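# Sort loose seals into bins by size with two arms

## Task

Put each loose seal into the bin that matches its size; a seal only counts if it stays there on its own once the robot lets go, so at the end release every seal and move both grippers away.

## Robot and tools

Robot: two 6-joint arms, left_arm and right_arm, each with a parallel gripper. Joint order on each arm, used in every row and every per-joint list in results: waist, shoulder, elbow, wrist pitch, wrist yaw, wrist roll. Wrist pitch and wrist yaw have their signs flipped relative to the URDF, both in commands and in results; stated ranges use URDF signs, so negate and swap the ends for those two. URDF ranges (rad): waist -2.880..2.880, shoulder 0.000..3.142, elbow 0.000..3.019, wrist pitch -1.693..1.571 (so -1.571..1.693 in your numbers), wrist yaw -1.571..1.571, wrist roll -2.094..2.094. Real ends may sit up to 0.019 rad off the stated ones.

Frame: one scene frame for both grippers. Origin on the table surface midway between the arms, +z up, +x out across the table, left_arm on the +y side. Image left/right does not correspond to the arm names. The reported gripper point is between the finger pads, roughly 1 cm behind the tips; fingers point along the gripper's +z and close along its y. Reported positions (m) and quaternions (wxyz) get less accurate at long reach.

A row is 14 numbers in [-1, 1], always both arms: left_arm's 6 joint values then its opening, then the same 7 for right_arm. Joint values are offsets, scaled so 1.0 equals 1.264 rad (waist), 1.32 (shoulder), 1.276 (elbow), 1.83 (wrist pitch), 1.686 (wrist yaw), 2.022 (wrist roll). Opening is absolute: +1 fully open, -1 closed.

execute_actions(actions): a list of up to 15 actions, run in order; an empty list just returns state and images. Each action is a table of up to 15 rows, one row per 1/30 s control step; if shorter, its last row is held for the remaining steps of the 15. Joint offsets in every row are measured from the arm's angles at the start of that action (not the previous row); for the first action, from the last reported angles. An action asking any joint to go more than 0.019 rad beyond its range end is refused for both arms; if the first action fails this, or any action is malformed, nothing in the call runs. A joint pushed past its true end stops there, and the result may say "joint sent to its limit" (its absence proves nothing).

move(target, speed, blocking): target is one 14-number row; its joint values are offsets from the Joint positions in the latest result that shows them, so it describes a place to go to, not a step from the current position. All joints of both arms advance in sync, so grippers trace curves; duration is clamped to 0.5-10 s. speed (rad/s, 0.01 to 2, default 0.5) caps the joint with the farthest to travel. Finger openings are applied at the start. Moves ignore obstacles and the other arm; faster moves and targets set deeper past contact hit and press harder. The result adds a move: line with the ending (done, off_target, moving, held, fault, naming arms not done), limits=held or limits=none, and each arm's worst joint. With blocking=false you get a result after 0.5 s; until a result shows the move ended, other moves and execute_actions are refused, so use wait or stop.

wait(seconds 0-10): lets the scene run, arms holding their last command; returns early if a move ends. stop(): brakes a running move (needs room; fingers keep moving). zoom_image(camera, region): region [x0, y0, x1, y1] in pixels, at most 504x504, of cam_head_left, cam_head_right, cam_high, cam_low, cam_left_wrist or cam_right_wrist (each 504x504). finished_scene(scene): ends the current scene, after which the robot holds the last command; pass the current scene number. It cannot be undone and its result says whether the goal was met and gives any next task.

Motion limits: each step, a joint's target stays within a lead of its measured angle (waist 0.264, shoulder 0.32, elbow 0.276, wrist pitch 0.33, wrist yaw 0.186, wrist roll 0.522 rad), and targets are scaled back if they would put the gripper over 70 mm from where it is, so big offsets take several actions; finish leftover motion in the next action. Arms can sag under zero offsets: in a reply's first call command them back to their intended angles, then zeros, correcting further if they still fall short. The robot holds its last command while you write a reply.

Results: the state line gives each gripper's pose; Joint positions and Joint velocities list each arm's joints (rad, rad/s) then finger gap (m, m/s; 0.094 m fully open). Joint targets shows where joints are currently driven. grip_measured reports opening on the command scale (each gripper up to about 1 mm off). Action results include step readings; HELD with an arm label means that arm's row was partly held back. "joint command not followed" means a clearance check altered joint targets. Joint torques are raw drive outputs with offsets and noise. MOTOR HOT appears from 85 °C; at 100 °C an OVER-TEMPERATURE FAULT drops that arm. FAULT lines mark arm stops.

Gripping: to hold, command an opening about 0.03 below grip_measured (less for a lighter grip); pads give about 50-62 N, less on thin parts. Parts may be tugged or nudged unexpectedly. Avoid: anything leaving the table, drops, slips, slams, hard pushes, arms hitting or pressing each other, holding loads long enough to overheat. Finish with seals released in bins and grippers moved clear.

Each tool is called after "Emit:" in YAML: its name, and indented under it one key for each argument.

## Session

Emit:
execute_actions:
  actions: []

Scene clock: 0.00 s.
left_arm: end_effector_position=(+0.5551, +0.7800, +0.2418) grip_measured=+1.000 end_effector_quat_wxyz=(-0.107, -0.181, +0.742, +0.636) | right_arm: end_effector_position=(-0.0082, +0.0842, +0.3489) grip_measured=+1.000 end_effector_quat_wxyz=(-0.271, -0.009, +0.958, +0.092)
Joint names: [waist, shoulder, elbow, wrist pitch, wrist yaw, wrist roll]
Joint positions: left_arm=[0.308 2.053 1.792 0.827 1.381 0.419 0.094] | right_arm=[1.21  1.239 1.385 1.674 0.579 1.315 0.094]
Joint velocities: left_arm=[ 0.005 -0.005  0.002  0.007  0.007  0.037  0.   ] | right_arm=[ 0.005 -0.005  0.002  0.002 -0.022 -0.022  0.   ]
Joint torques (N m, as the arm reports them, + toward a larger Joint positions number): no reading
Motor temperatures (°C, as the motors report them): left_arm=[22 24 26 22 22 22] | right_arm=[24 23 25 22 23 25]
Joint targets: left_arm=[0.308 2.054 1.816 0.824 1.381 0.419] | right_arm=[1.210 1.234 1.416 1.672 0.580 1.315]

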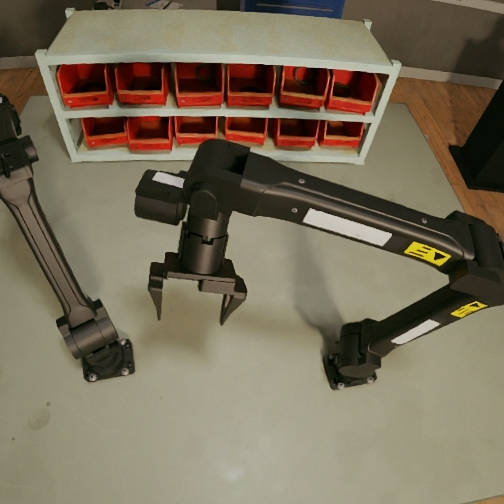

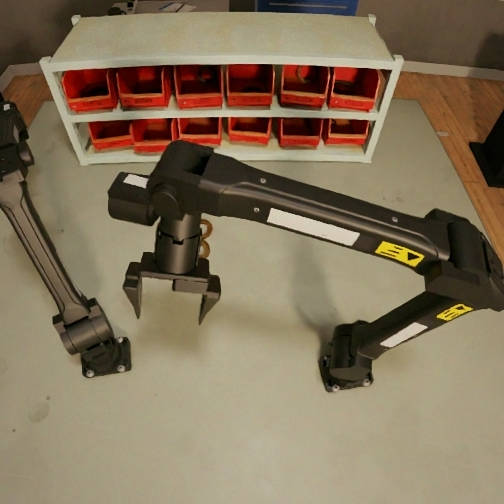

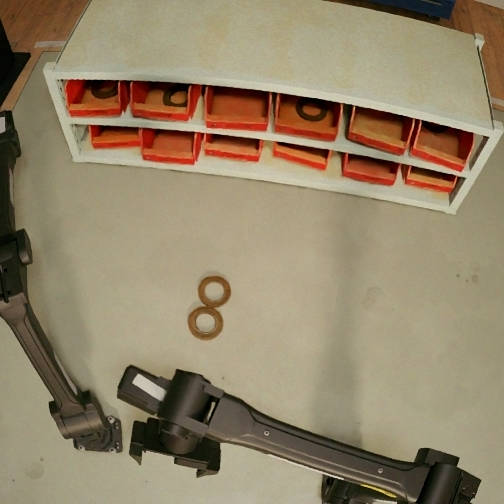

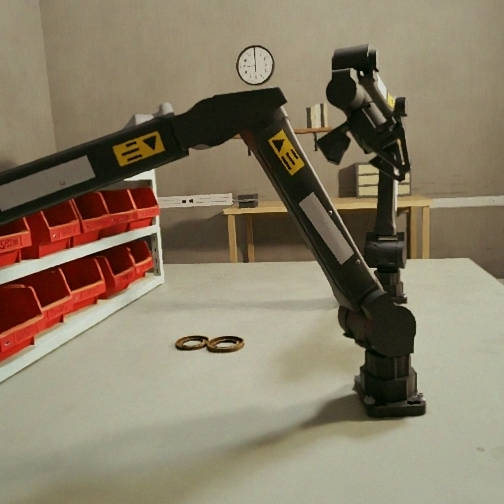

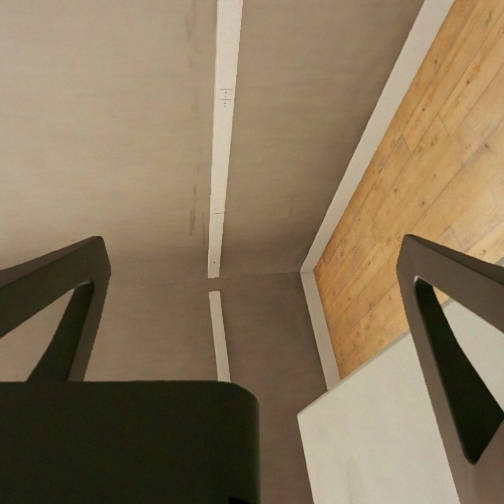

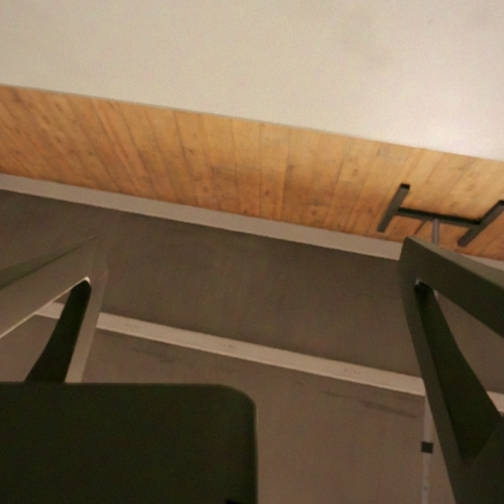

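Emit:
move:
  target: [0,-0.86,-0.83,-0.2,0,-0.207,1,-0.99,-0.25,-0.51,-0.93,-0.344,-0.65,1]
  speed: 0.8

Emit:
move:
  target: [-0.53,0,0.02,-0.27,-0.82,0,1,0,0,0,0,0,0,1]
  speed: 0.8

Scene clock: 4.83 s.
left_arm: end_effector_position=(+0.2284, +0.6032, +0.3340) grip_measured=+1.000 end_effector_quat_wxyz=(+0.180, -0.435, +0.608, +0.639) | right_arm: end_effector_position=(+0.4585, -0.2462, +0.3617) grip_measured=+1.000 end_effector_quat_wxyz=(+0.642, -0.022, +0.766, +0.026)
Joint names: [waist, shoulder, elbow, wrist pitch, wrist yaw, wrist roll]
Joint positions: left_arm=[0.308 0.92  0.729 0.484 1.381 0.011 0.094] | right_arm=[-0.041  0.916  0.739 -0.001 -0.001  0.011  0.094]
Joint velocities: left_arm=[ 0.005 -0.005  0.002  0.007 -0.007 -0.022  0.   ] | right_arm=[-0.015 -0.005 -0.007  0.002 -0.007 -0.022  0.   ]
Joint torques (N m, as the arm reports them, + toward a larger Joint positions number): left_arm=[ 0.53 -4.69 10.96 -2.77  0.48 -0.16] | right_arm=[ 0.14 -5.49 10.17 -2.94 -0.03  0.01]
Motor temperatures (°C, as the motors report them): left_arm=[22 24 27 22 22 22] | right_arm=[24 23 26 22 23 25]
Joint targets: left_arm=[0.308 0.917 0.733 0.461 1.381 0.000] | right_arm=[-0.041 0.909 0.735 -0.028 -0.001 0.001]
move: off_target (left_arm, right_arm); limits=none; left_arm: farthest joint: the wrist pitch, 0.023 radians from its target (0.366 radians at the start); right_arm: farthest joint: the wrist pitch, 0.027 radians from its target (1.702 radians at the start)

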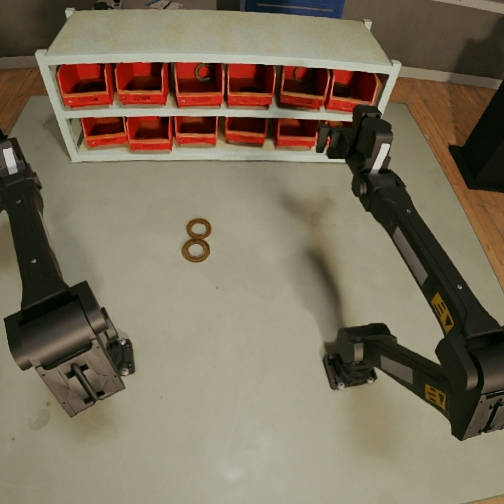

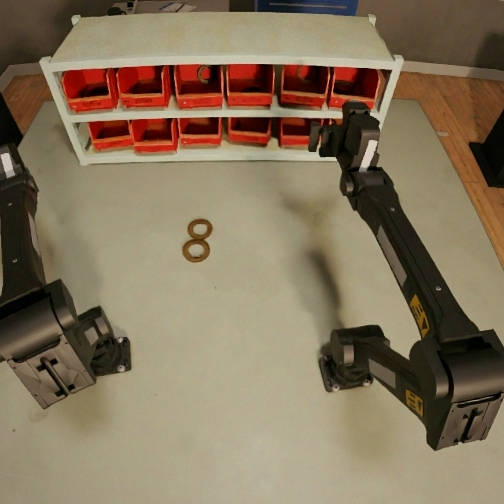

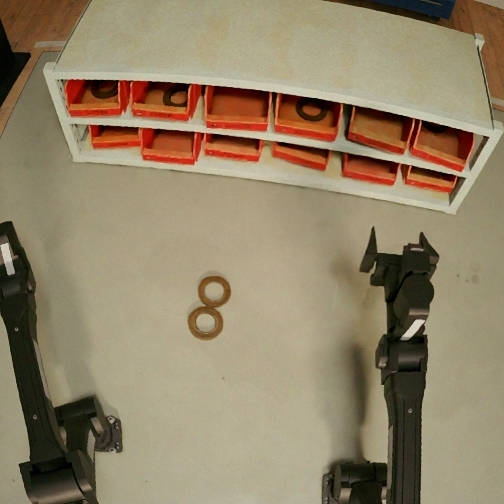

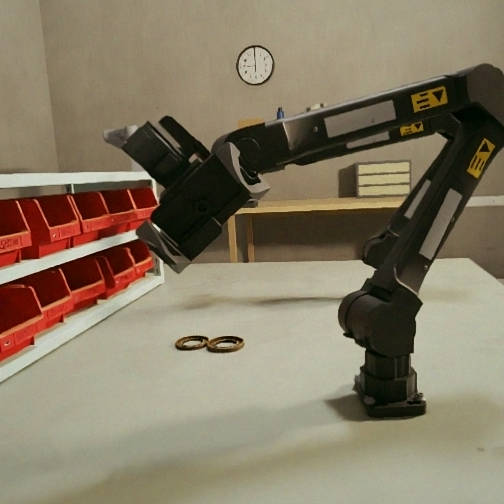

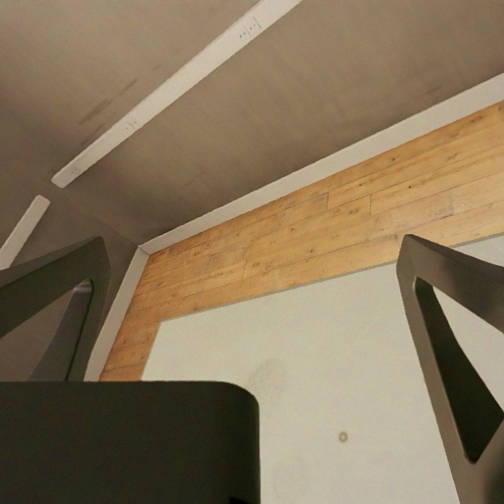

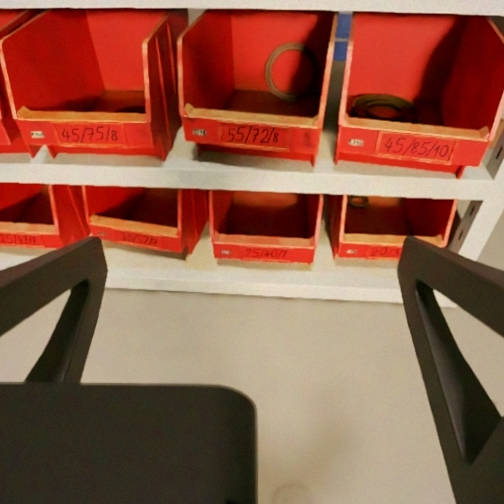

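Scene clock: 7.00 s.
left_arm: end_effector_position=(+0.4963, +0.2331, +0.3501) grip_measured=+1.000 end_effector_quat_wxyz=(+0.629, +0.069, +0.773, -0.049) | right_arm: end_effector_position=(+0.4585, -0.2462, +0.3617) grip_measured=+1.000 end_effector_quat_wxyz=(+0.642, -0.022, +0.766, +0.026)
Joint names: [waist, shoulder, elbow, wrist pitch, wrist yaw, wrist roll]
Joint positions: left_arm=[-0.354  0.92   0.729  0.016  0.     0.011  0.094] | right_arm=[-0.041  0.916  0.739 -0.001 -0.001  0.011  0.094]
Joint velocities: left_arm=[-0.005 -0.015 -0.012  0.002 -0.022  0.007  0.   ] | right_arm=[-0.015 -0.005  0.007  0.002  0.051  0.022  0.   ]
Joint torques (N m, as the arm reports them, + toward a larger Joint positions number): left_arm=[-0.13 -4.13 13.29 -3.72 -0.06 -0.01] | right_arm=[ 0.21 -4.8  10.57 -1.86 -0.01  0.11]
Motor temperatures (°C, as the motors report them): left_arm=[22 24 27 22 22 22] | right_arm=[24 23 26 22 23 25]
Joint targets: left_arm=[-0.362 0.920 0.755 -0.010 -0.002 0.011] | right_arm=[-0.041 0.916 0.739 -0.001 -0.001 0.011]
move: off_target (left_arm); limits=none; left_arm: farthest joint: the wrist pitch, 0.026 radians from its target (0.494 radians at the start); right_arm: farthest joint: the waist, 0.000 radians from its target (0.000 radians at the start)

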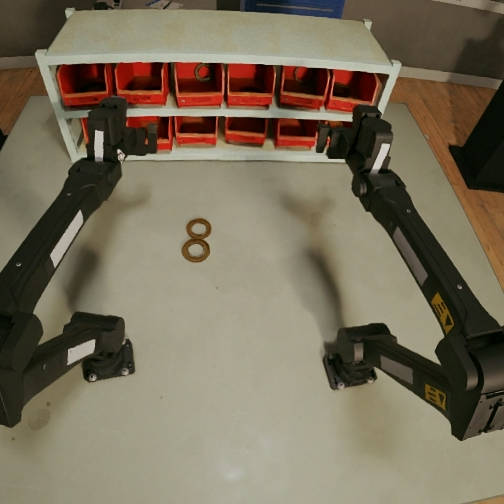

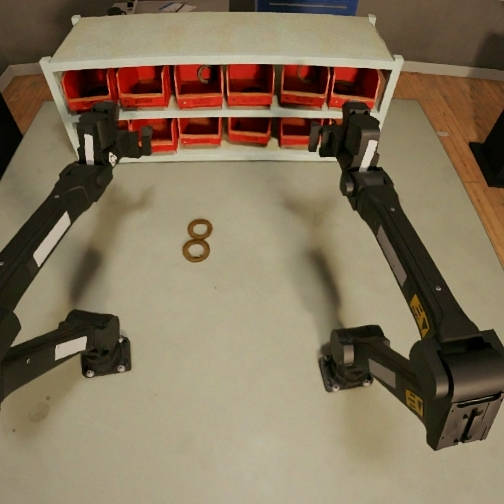

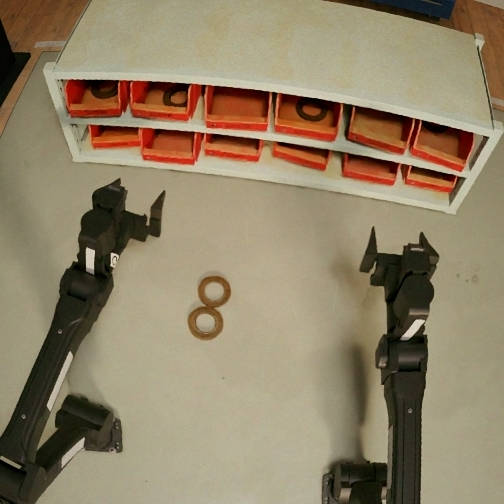

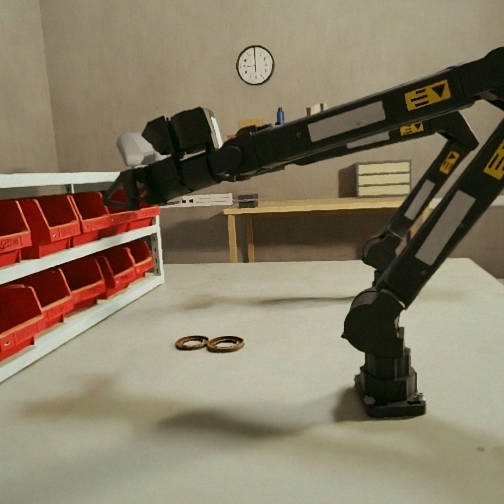

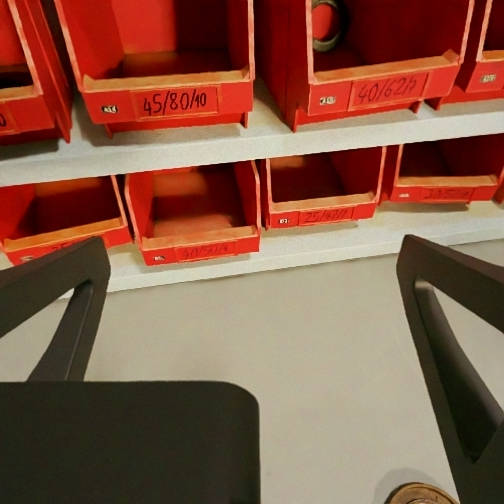

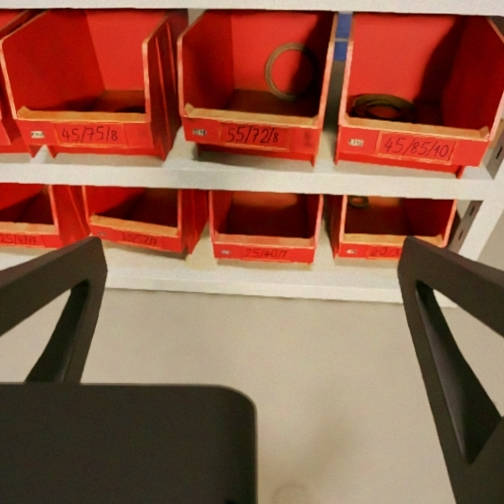

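Emit:
move:
  target: [-0.325,0.4,0.18,0.54,0,0,1,0,0,0,0,0,0,1]
  speed: 0.6

Scene clock: 13.87 s.
left_arm: end_effector_position=(+0.3658, +0.1020, +0.0805) grip_measured=+1.000 end_effector_quat_wxyz=(+0.031, +0.285, +0.958, -0.009) | right_arm: end_effector_position=(+0.4585, -0.2462, +0.3617) grip_measured=+1.000 end_effector_quat_wxyz=(+0.642, -0.022, +0.766, +0.026)
Joint names: [waist, shoulder, elbow, wrist pitch, wrist yaw, wrist roll]
Joint positions: left_arm=[-0.756  1.437  0.919  0.989  0.     0.011  0.094] | right_arm=[-0.041  0.916  0.739 -0.001 -0.001  0.011  0.094]
Joint velocities: left_arm=[-0.005 -0.005  0.002  0.017  0.037 -0.037  0.   ] | right_arm=[ 0.005  0.005  0.002 -0.012  0.022  0.007  0.   ]
Joint torques (N m, as the arm reports them, + toward a larger Joint positions number): left_arm=[-0.39 -8.28 12.02  0.08  0.03  0.  ] | right_arm=[ 0.17 -4.82 10.54 -1.87  0.    0.09]
Motor temperatures (°C, as the motors report them): left_arm=[22 24 29 22 22 22] | right_arm=[24 23 27 22 23 25]
Joint targets: left_arm=[-0.765 1.448 0.959 1.004 0.000 0.011] | right_arm=[-0.041 0.916 0.739 -0.001 -0.001 0.011]
move: off_target (left_arm); limits=none; left_arm: farthest joint: the elbow, 0.039 radians from its target (0.229 radians at the start); right_arm: farthest joint: the waist, 0.000 radians from its target (0.000 radians at the start)

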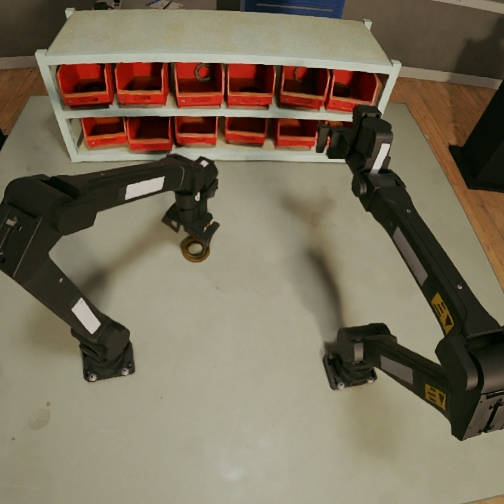

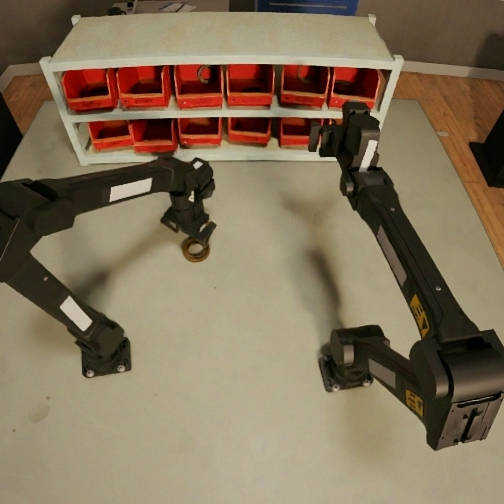

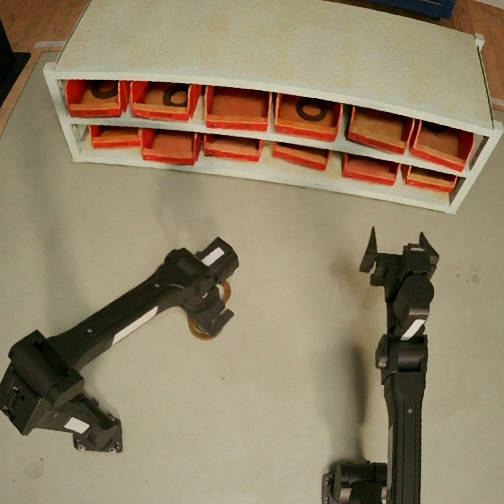

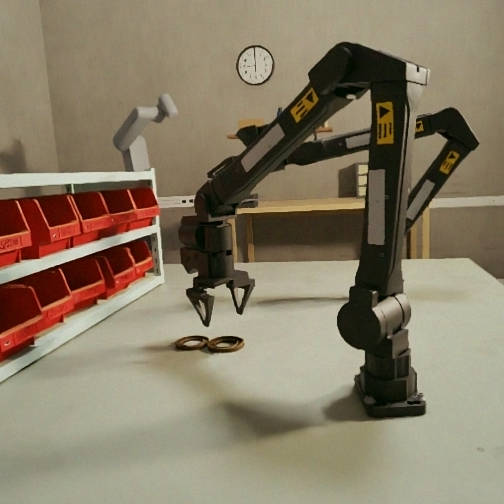

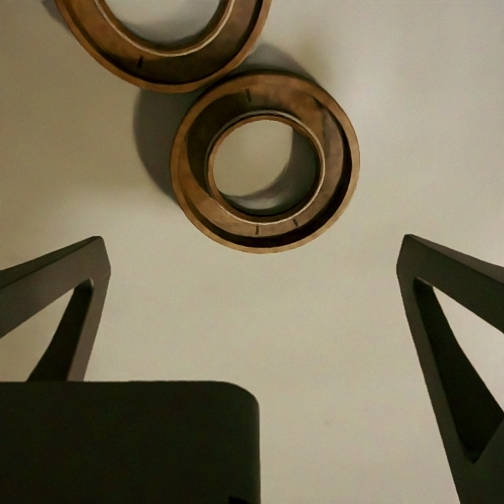

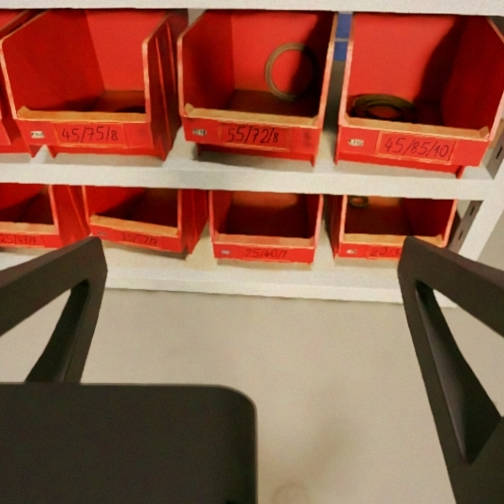

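Go to s1.545, e.90, wp.93, waist −.012.

Emit:
move:
  target: [-0.02,0.095,-0.02,-0.04,0,0,1,0,0,0,0,0,0,1]
  speed: 0.2

Scene clock: 16.40 s.
left_arm: end_effector_position=(+0.3579, +0.1024, +0.0318) grip_measured=+1.000 end_effector_quat_wxyz=(-0.009, +0.290, +0.957, +0.003) | right_arm: end_effector_position=(+0.4585, -0.2462, +0.3617) grip_measured=+1.000 end_effector_quat_wxyz=(+0.642, -0.022, +0.766, +0.026)
Joint names: [waist, shoulder, elbow, wrist pitch, wrist yaw, wrist roll]
Joint positions: left_arm=[-0.766  1.548  0.892  0.932  0.     0.011  0.094] | right_arm=[-0.041  0.916  0.739 -0.001 -0.001  0.011  0.094]
Joint velocities: left_arm=[-0.005  0.024 -0.007  0.012 -0.066 -0.081  0.   ] | right_arm=[-0.005 -0.005 -0.012 -0.002  0.007 -0.022  0.   ]
Joint torques (N m, as the arm reports them, + toward a larger Joint positions number): left_arm=[-0.28 -8.9   7.71 -1.26  0.03 -0.01] | right_arm=[ 0.1  -4.96 10.55 -1.84 -0.01  0.1 ]
Motor temperatures (°C, as the motors report them): left_arm=[22 24 29 22 22 22] | right_arm=[24 23 27 22 23 25]
Joint targets: left_arm=[-0.781 1.562 0.894 0.916 0.000 0.011] | right_arm=[-0.041 0.916 0.739 -0.001 -0.001 0.011]
move: done; limits=none; left_arm: farthest joint: the wrist pitch, 0.017 radians from its target (0.074 radians at the start); right_arm: farthest joint: the waist, 0.000 radians from its target (0.000 radians at the start)

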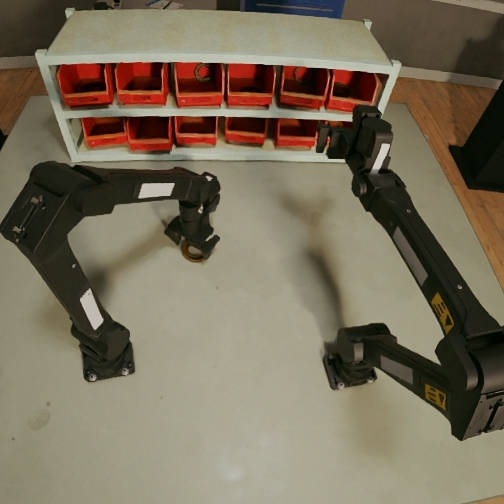

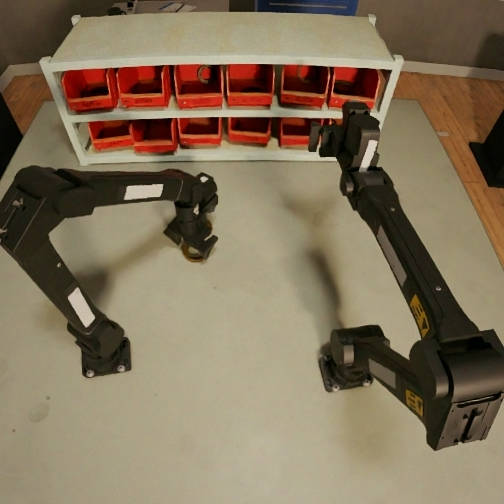

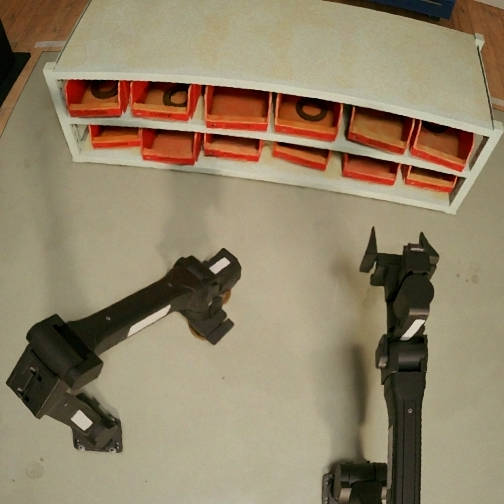

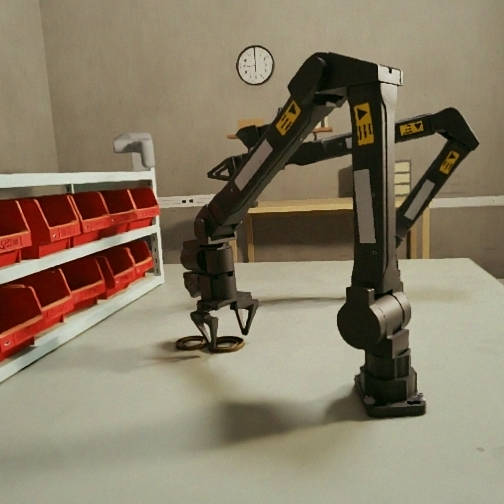

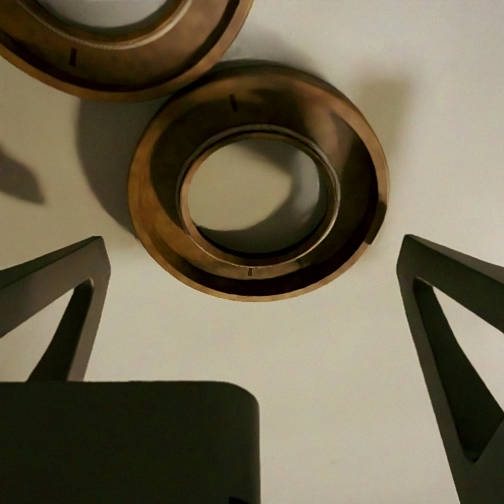

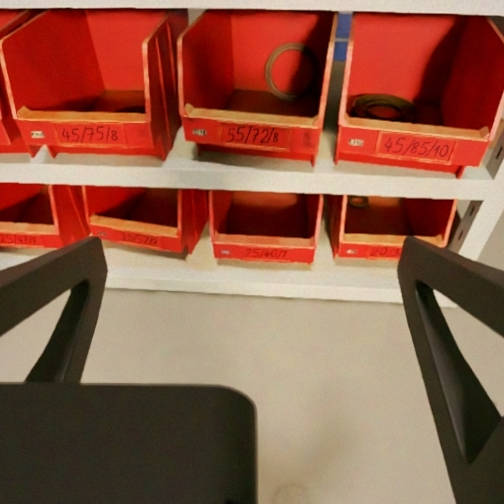

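Emit:
move:
  target: [-0.014,0.042,0.02,-0.045,0,0,1,0,0,0,0,0,0,1]
  speed: 0.1

Emit:
move:
  target: [0,0.01,0.02,0,0,0,0.65,0,0,0,0,0,0,1]

Scene clock: 19.90 s.
left_arm: end_effector_position=(+0.3679, +0.0953, +0.0193) grip_measured=+1.000 end_effector_quat_wxyz=(+0.006, +0.291, +0.957, -0.002) | right_arm: end_effector_position=(+0.4585, -0.2462, +0.3617) grip_measured=+1.000 end_effector_quat_wxyz=(+0.642, -0.022, +0.766, +0.026)
Joint names: [waist, shoulder, elbow, wrist pitch, wrist yaw, wrist roll]
Joint positions: left_arm=[-0.768  1.582  0.892  0.868  0.     0.011  0.094] | right_arm=[-0.041  0.916  0.739 -0.001 -0.001  0.011  0.094]
Joint velocities: left_arm=[ 0.005  0.005  0.022 -0.017 -0.007  0.066  0.   ] | right_arm=[-0.005 -0.015  0.002  0.007  0.007 -0.066  0.   ]
Joint torques (N m, as the arm reports them, + toward a larger Joint positions number): left_arm=[-0.86 -8.65  9.85 -1.3   0.01  0.01] | right_arm=[ 0.26 -4.7  10.58 -1.84  0.    0.1 ]
Motor temperatures (°C, as the motors report them): left_arm=[22 24 29 22 22 22] | right_arm=[24 23 28 22 23 25]
Joint targets: left_arm=[-0.784 1.603 0.917 0.850 -0.000 0.011] | right_arm=[-0.041 0.916 0.739 -0.001 -0.001 0.011]
move: off_target (left_arm); limits=none; left_arm: farthest joint: the elbow, 0.026 radians from its target (0.026 radians at the start); right_arm: farthest joint: the waist, 0.000 radians from its target (0.000 radians at the start)

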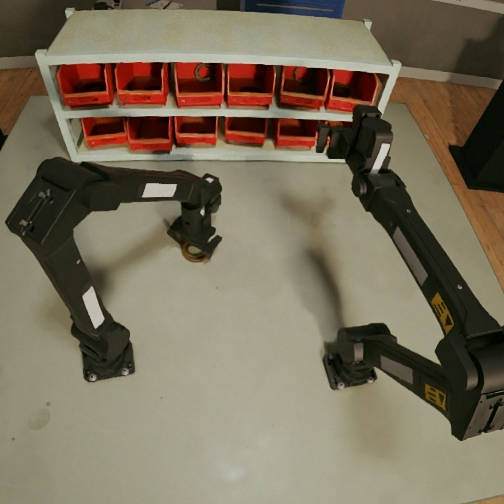

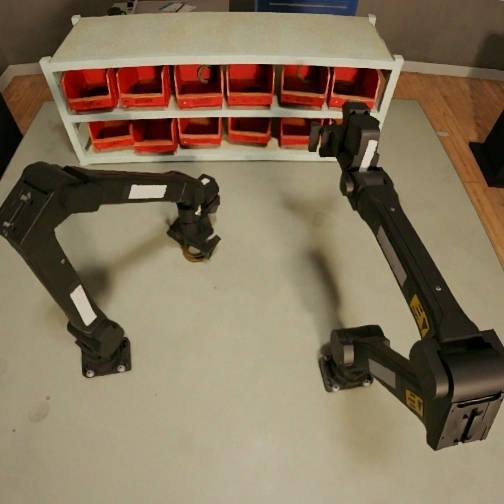

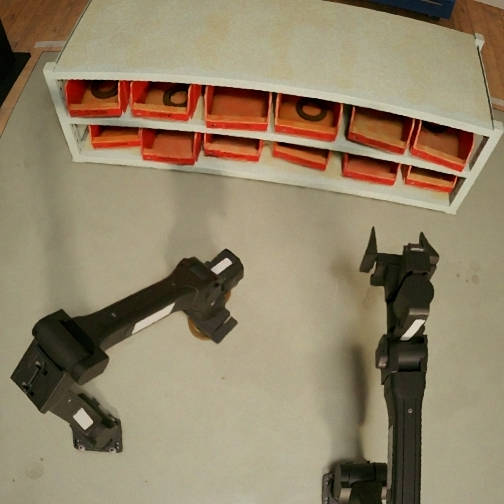

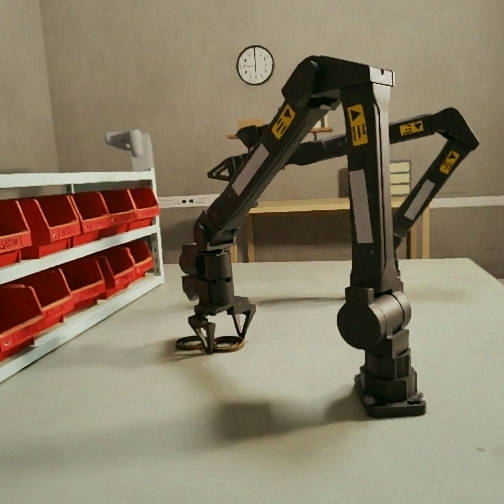

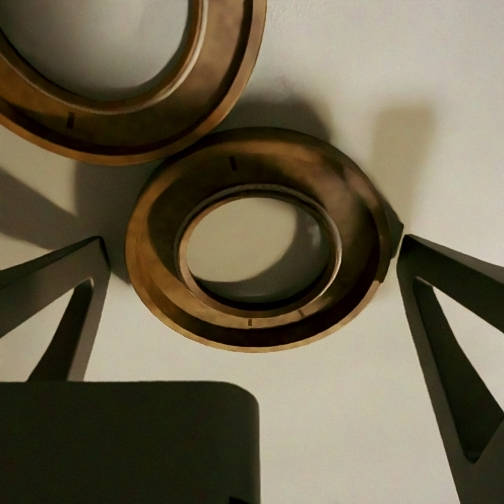

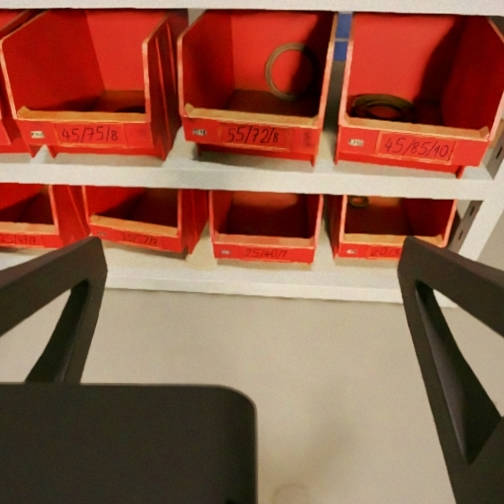

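Scene clock: 20.60 s.
left_arm: end_effector_position=(+0.3680, +0.0954, +0.0193) grip_measured=+0.689 end_effector_quat_wxyz=(+0.006, +0.291, +0.957, -0.001) | right_arm: end_effector_position=(+0.4585, -0.2462, +0.3617) grip_measured=+1.000 end_effector_quat_wxyz=(+0.642, -0.022, +0.766, +0.026)
Joint names: [waist, shoulder, elbow, wrist pitch, wrist yaw, wrist roll]
Joint positions: left_arm=[-0.768  1.582  0.892  0.868  0.001  0.011  0.079] | right_arm=[-0.041  0.916  0.739 -0.001 -0.001  0.011  0.094]
Joint velocities: left_arm=[ 0.005  0.005 -0.017 -0.012  0.037  0.037 -0.   ] | right_arm=[ 0.005  0.005 -0.002  0.007  0.037 -0.051  0.   ]
Joint torques (N m, as the arm reports them, + toward a larger Joint positions number): left_arm=[ 0.31 -9.32  9.79 -0.51  0.   -0.01] | right_arm=[ 0.31 -4.84 10.59 -1.84 -0.01  0.1 ]
Motor temperatures (°C, as the motors report them): left_arm=[22 24 29 22 22 22] | right_arm=[24 23 28 22 23 25]
Joint targets: left_arm=[-0.768 1.595 0.917 0.868 0.001 0.011] | right_arm=[-0.041 0.916 0.739 -0.001 -0.001 0.011]
move: off_target (left_arm); limits=none; left_arm: farthest joint: the elbow, 0.026 radians from its target (0.026 radians at the start); right_arm: farthest joint: the waist, 0.000 radians from its target (0.000 radians at the start)

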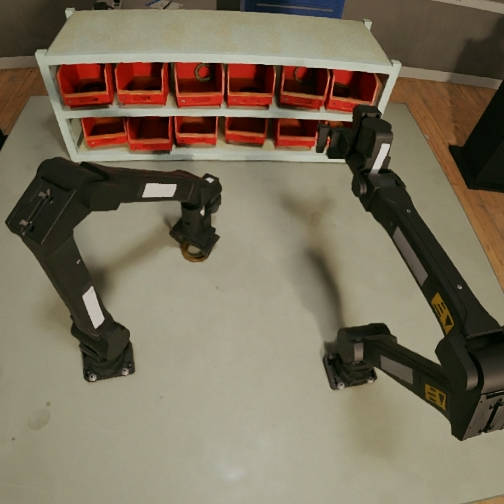

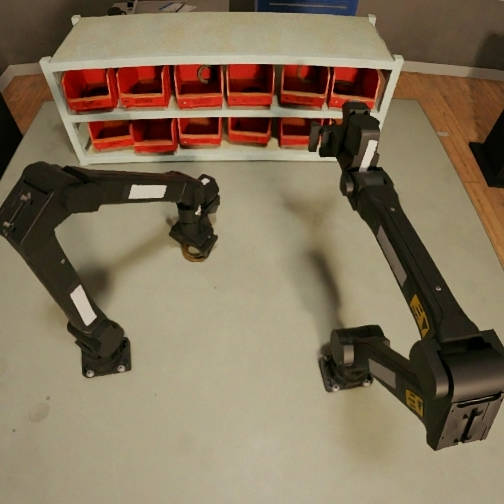

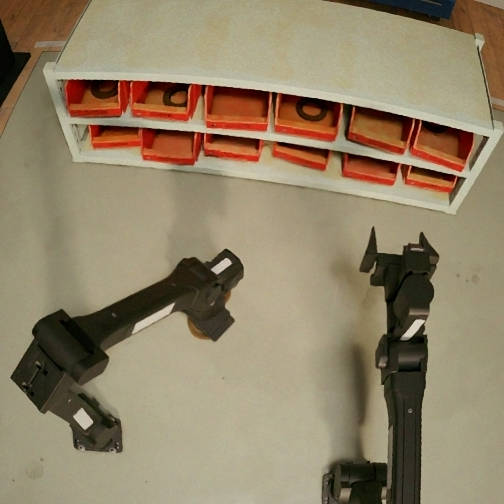

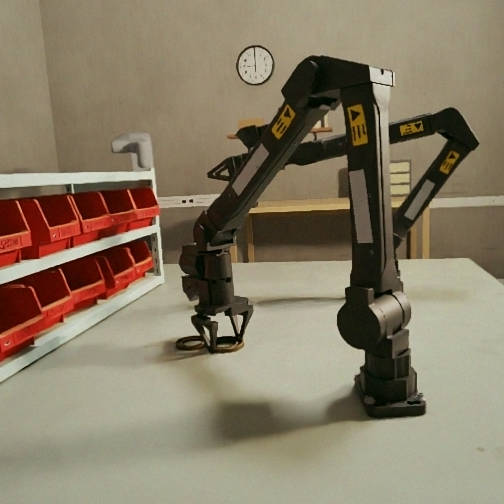

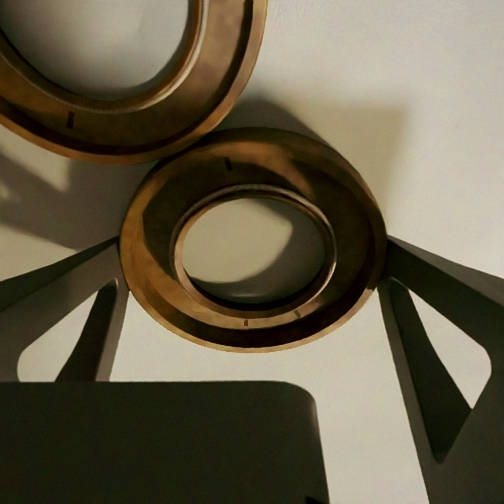

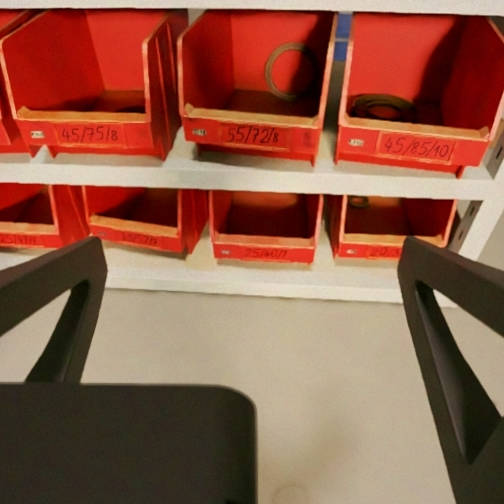

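Emit:
move:
  target: [0,-0.18,0.2,0.25,0,0,0.65,0,0.2,0.25,0.6,0,0,1]
  speed: 0.6

Emit:
move:
  target: [0.42,0.03,0.13,-0.57,0,0,0.65,0.3,0.2,0.2,0.05,0,0,1]
  speed: 0.6

Scene clock: 27.50 s.
left_arm: end_effector_position=(+0.3583, +0.1017, +0.1740) grip_measured=+0.689 end_effector_quat_wxyz=(+0.004, +0.291, +0.957, -0.001) | right_arm: end_effector_position=(+0.3815, -0.2516, +0.1986) grip_measured=+1.000 end_effector_quat_wxyz=(+0.147, -0.029, +0.989, +0.006)
Joint names: [waist, shoulder, elbow, wrist pitch, wrist yaw, wrist roll]
Joint positions: left_arm=[-0.768  1.358  1.106  1.311  0.001  0.011  0.079] | right_arm=[-0.041  1.178  0.987  1.085 -0.001  0.011  0.094]
Joint velocities: left_arm=[-0.024 -0.015 -0.017  0.017  0.022  0.081  0.   ] | right_arm=[ 0.005 -0.015 -0.017  0.027  0.037 -0.007  0.   ]
Joint torques (N m, as the arm reports them, + toward a larger Joint positions number): left_arm=[  0.3  -10.34  13.09   0.24   0.03   0.  ] | right_arm=[ 0.27 -7.09 15.53 -0.39  0.    0.1 ]
Motor temperatures (°C, as the motors report them): left_arm=[22 24 29 22 22 22] | right_arm=[24 23 29 22 23 25]
Joint targets: left_arm=[-0.768 1.345 1.147 1.326 0.001 0.011] | right_arm=[-0.041 1.180 1.058 1.097 -0.001 0.011]
move: off_target (left_arm, right_arm); limits=none; left_arm: farthest joint: the elbow, 0.041 radians from its target (0.255 radians at the start); right_arm: farthest joint: the elbow, 0.071 radians from its target (0.319 radians at the start)

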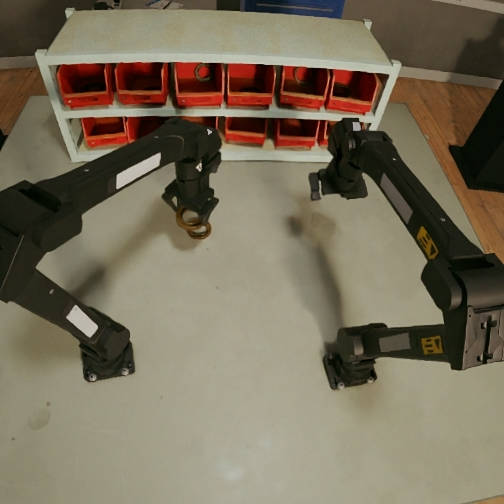

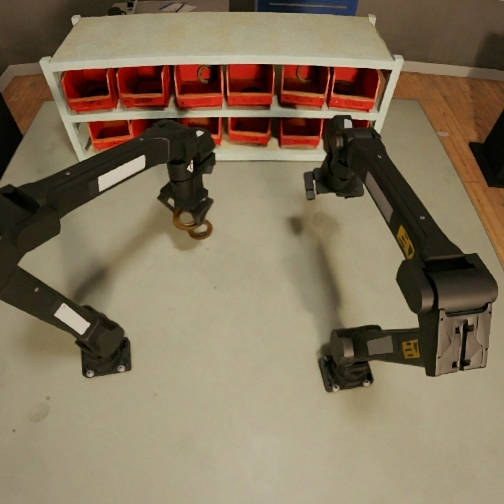

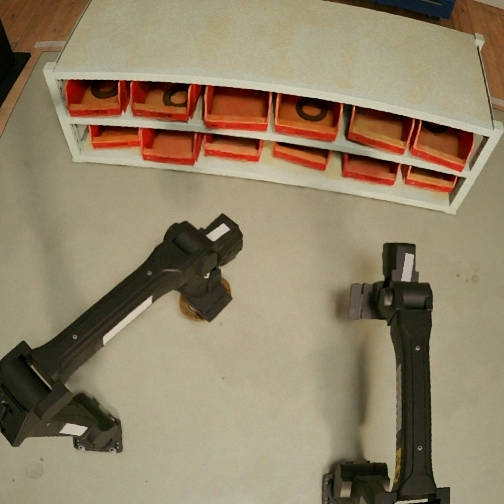

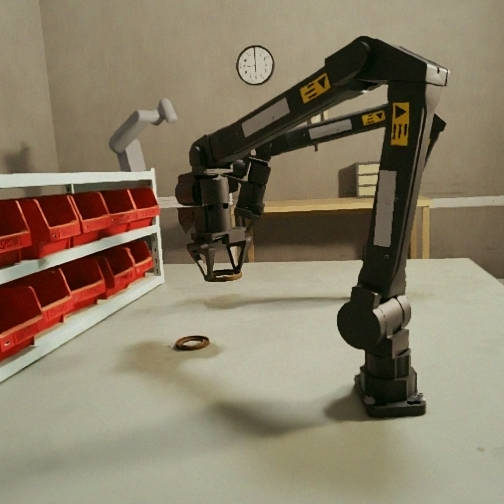

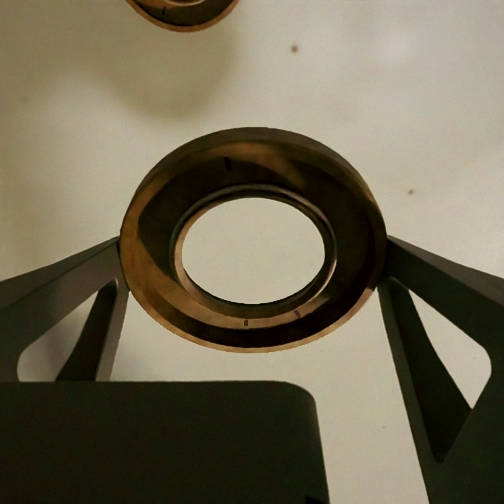

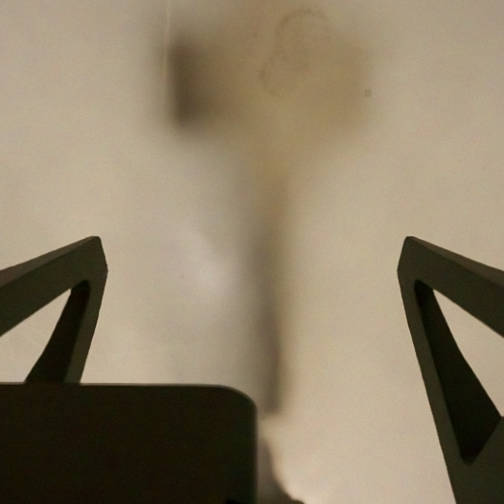

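Scene clock: 29.70 s.
left_arm: end_effector_position=(+0.6548, +0.2776, +0.3493) grip_measured=+0.689 end_effector_quat_wxyz=(+0.532, +0.026, +0.847, -0.011) | right_arm: end_effector_position=(+0.3971, -0.0875, +0.1714) grip_measured=+1.000 end_effector_quat_wxyz=(+0.069, -0.215, +0.974, +0.016)
Joint names: [waist, shoulder, elbow, wrist pitch, wrist yaw, wrist roll]
Joint positions: left_arm=[-0.24   1.379  1.224  0.295  0.001  0.011  0.079] | right_arm=[ 0.334  1.442  1.177  1.165 -0.001  0.011  0.094]
Joint velocities: left_arm=[-0.015 -0.015 -0.017 -0.007  0.051  0.051 -0.001] | right_arm=[ 0.005 -0.005 -0.007 -0.002 -0.022 -0.007  0.   ]
Joint torques (N m, as the arm reports them, + toward a larger Joint positions number): left_arm=[ 0.83 -9.8  15.3  -3.62  0.03  0.  ] | right_arm=[  0.68 -10.52  14.89  -0.11   0.     0.1 ]
Motor temperatures (°C, as the motors report them): left_arm=[22 24 30 22 22 22] | right_arm=[24 23 29 22 23 25]
Joint targets: left_arm=[-0.237 1.398 1.272 0.268 0.001 0.011] | right_arm=[0.338 1.442 1.243 1.177 -0.001 0.011]
move: off_target (left_arm, right_arm); limits=none; left_arm: farthest joint: the elbow, 0.048 radians from its target (0.166 radians at the start); right_arm: farthest joint: the elbow, 0.065 radians from its target (0.255 radians at the start)

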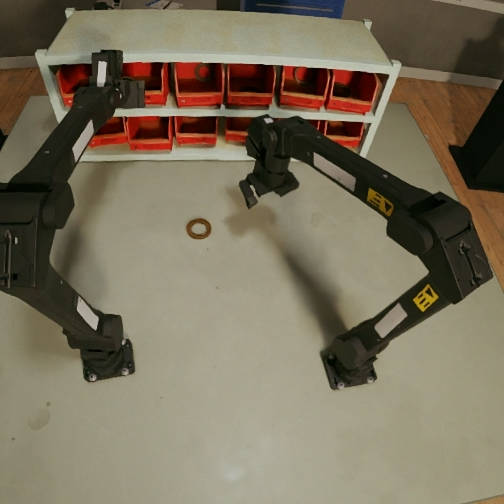

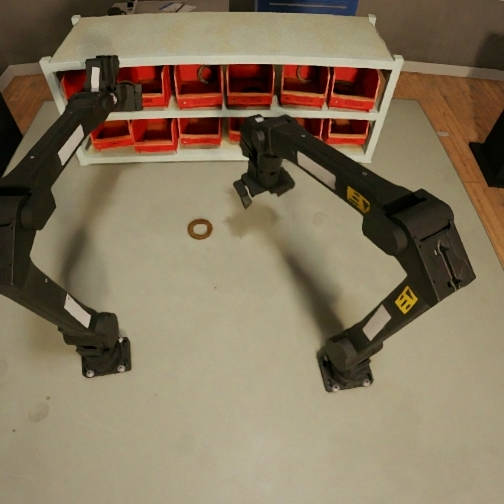

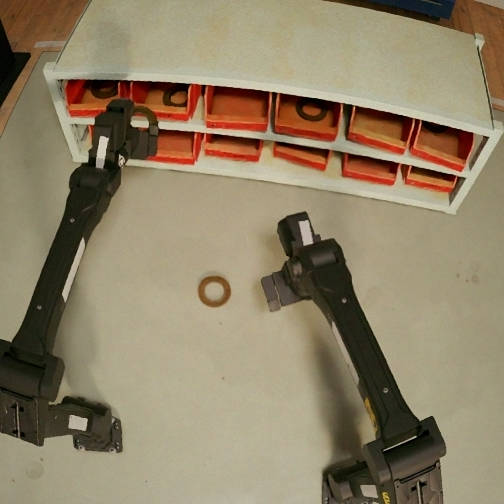

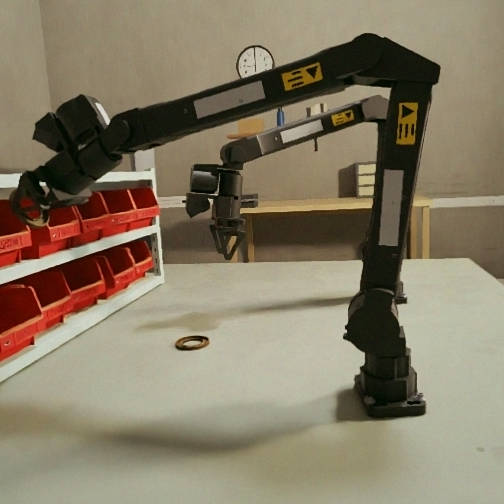

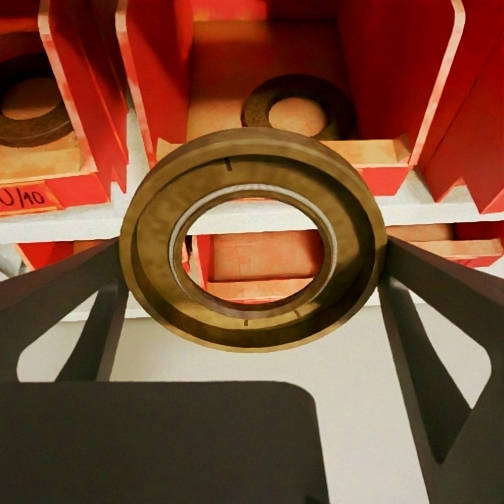

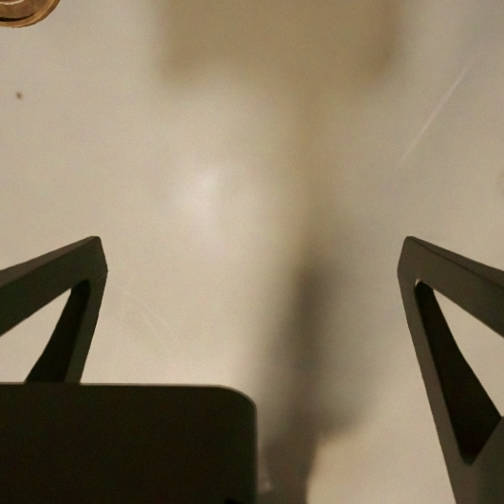

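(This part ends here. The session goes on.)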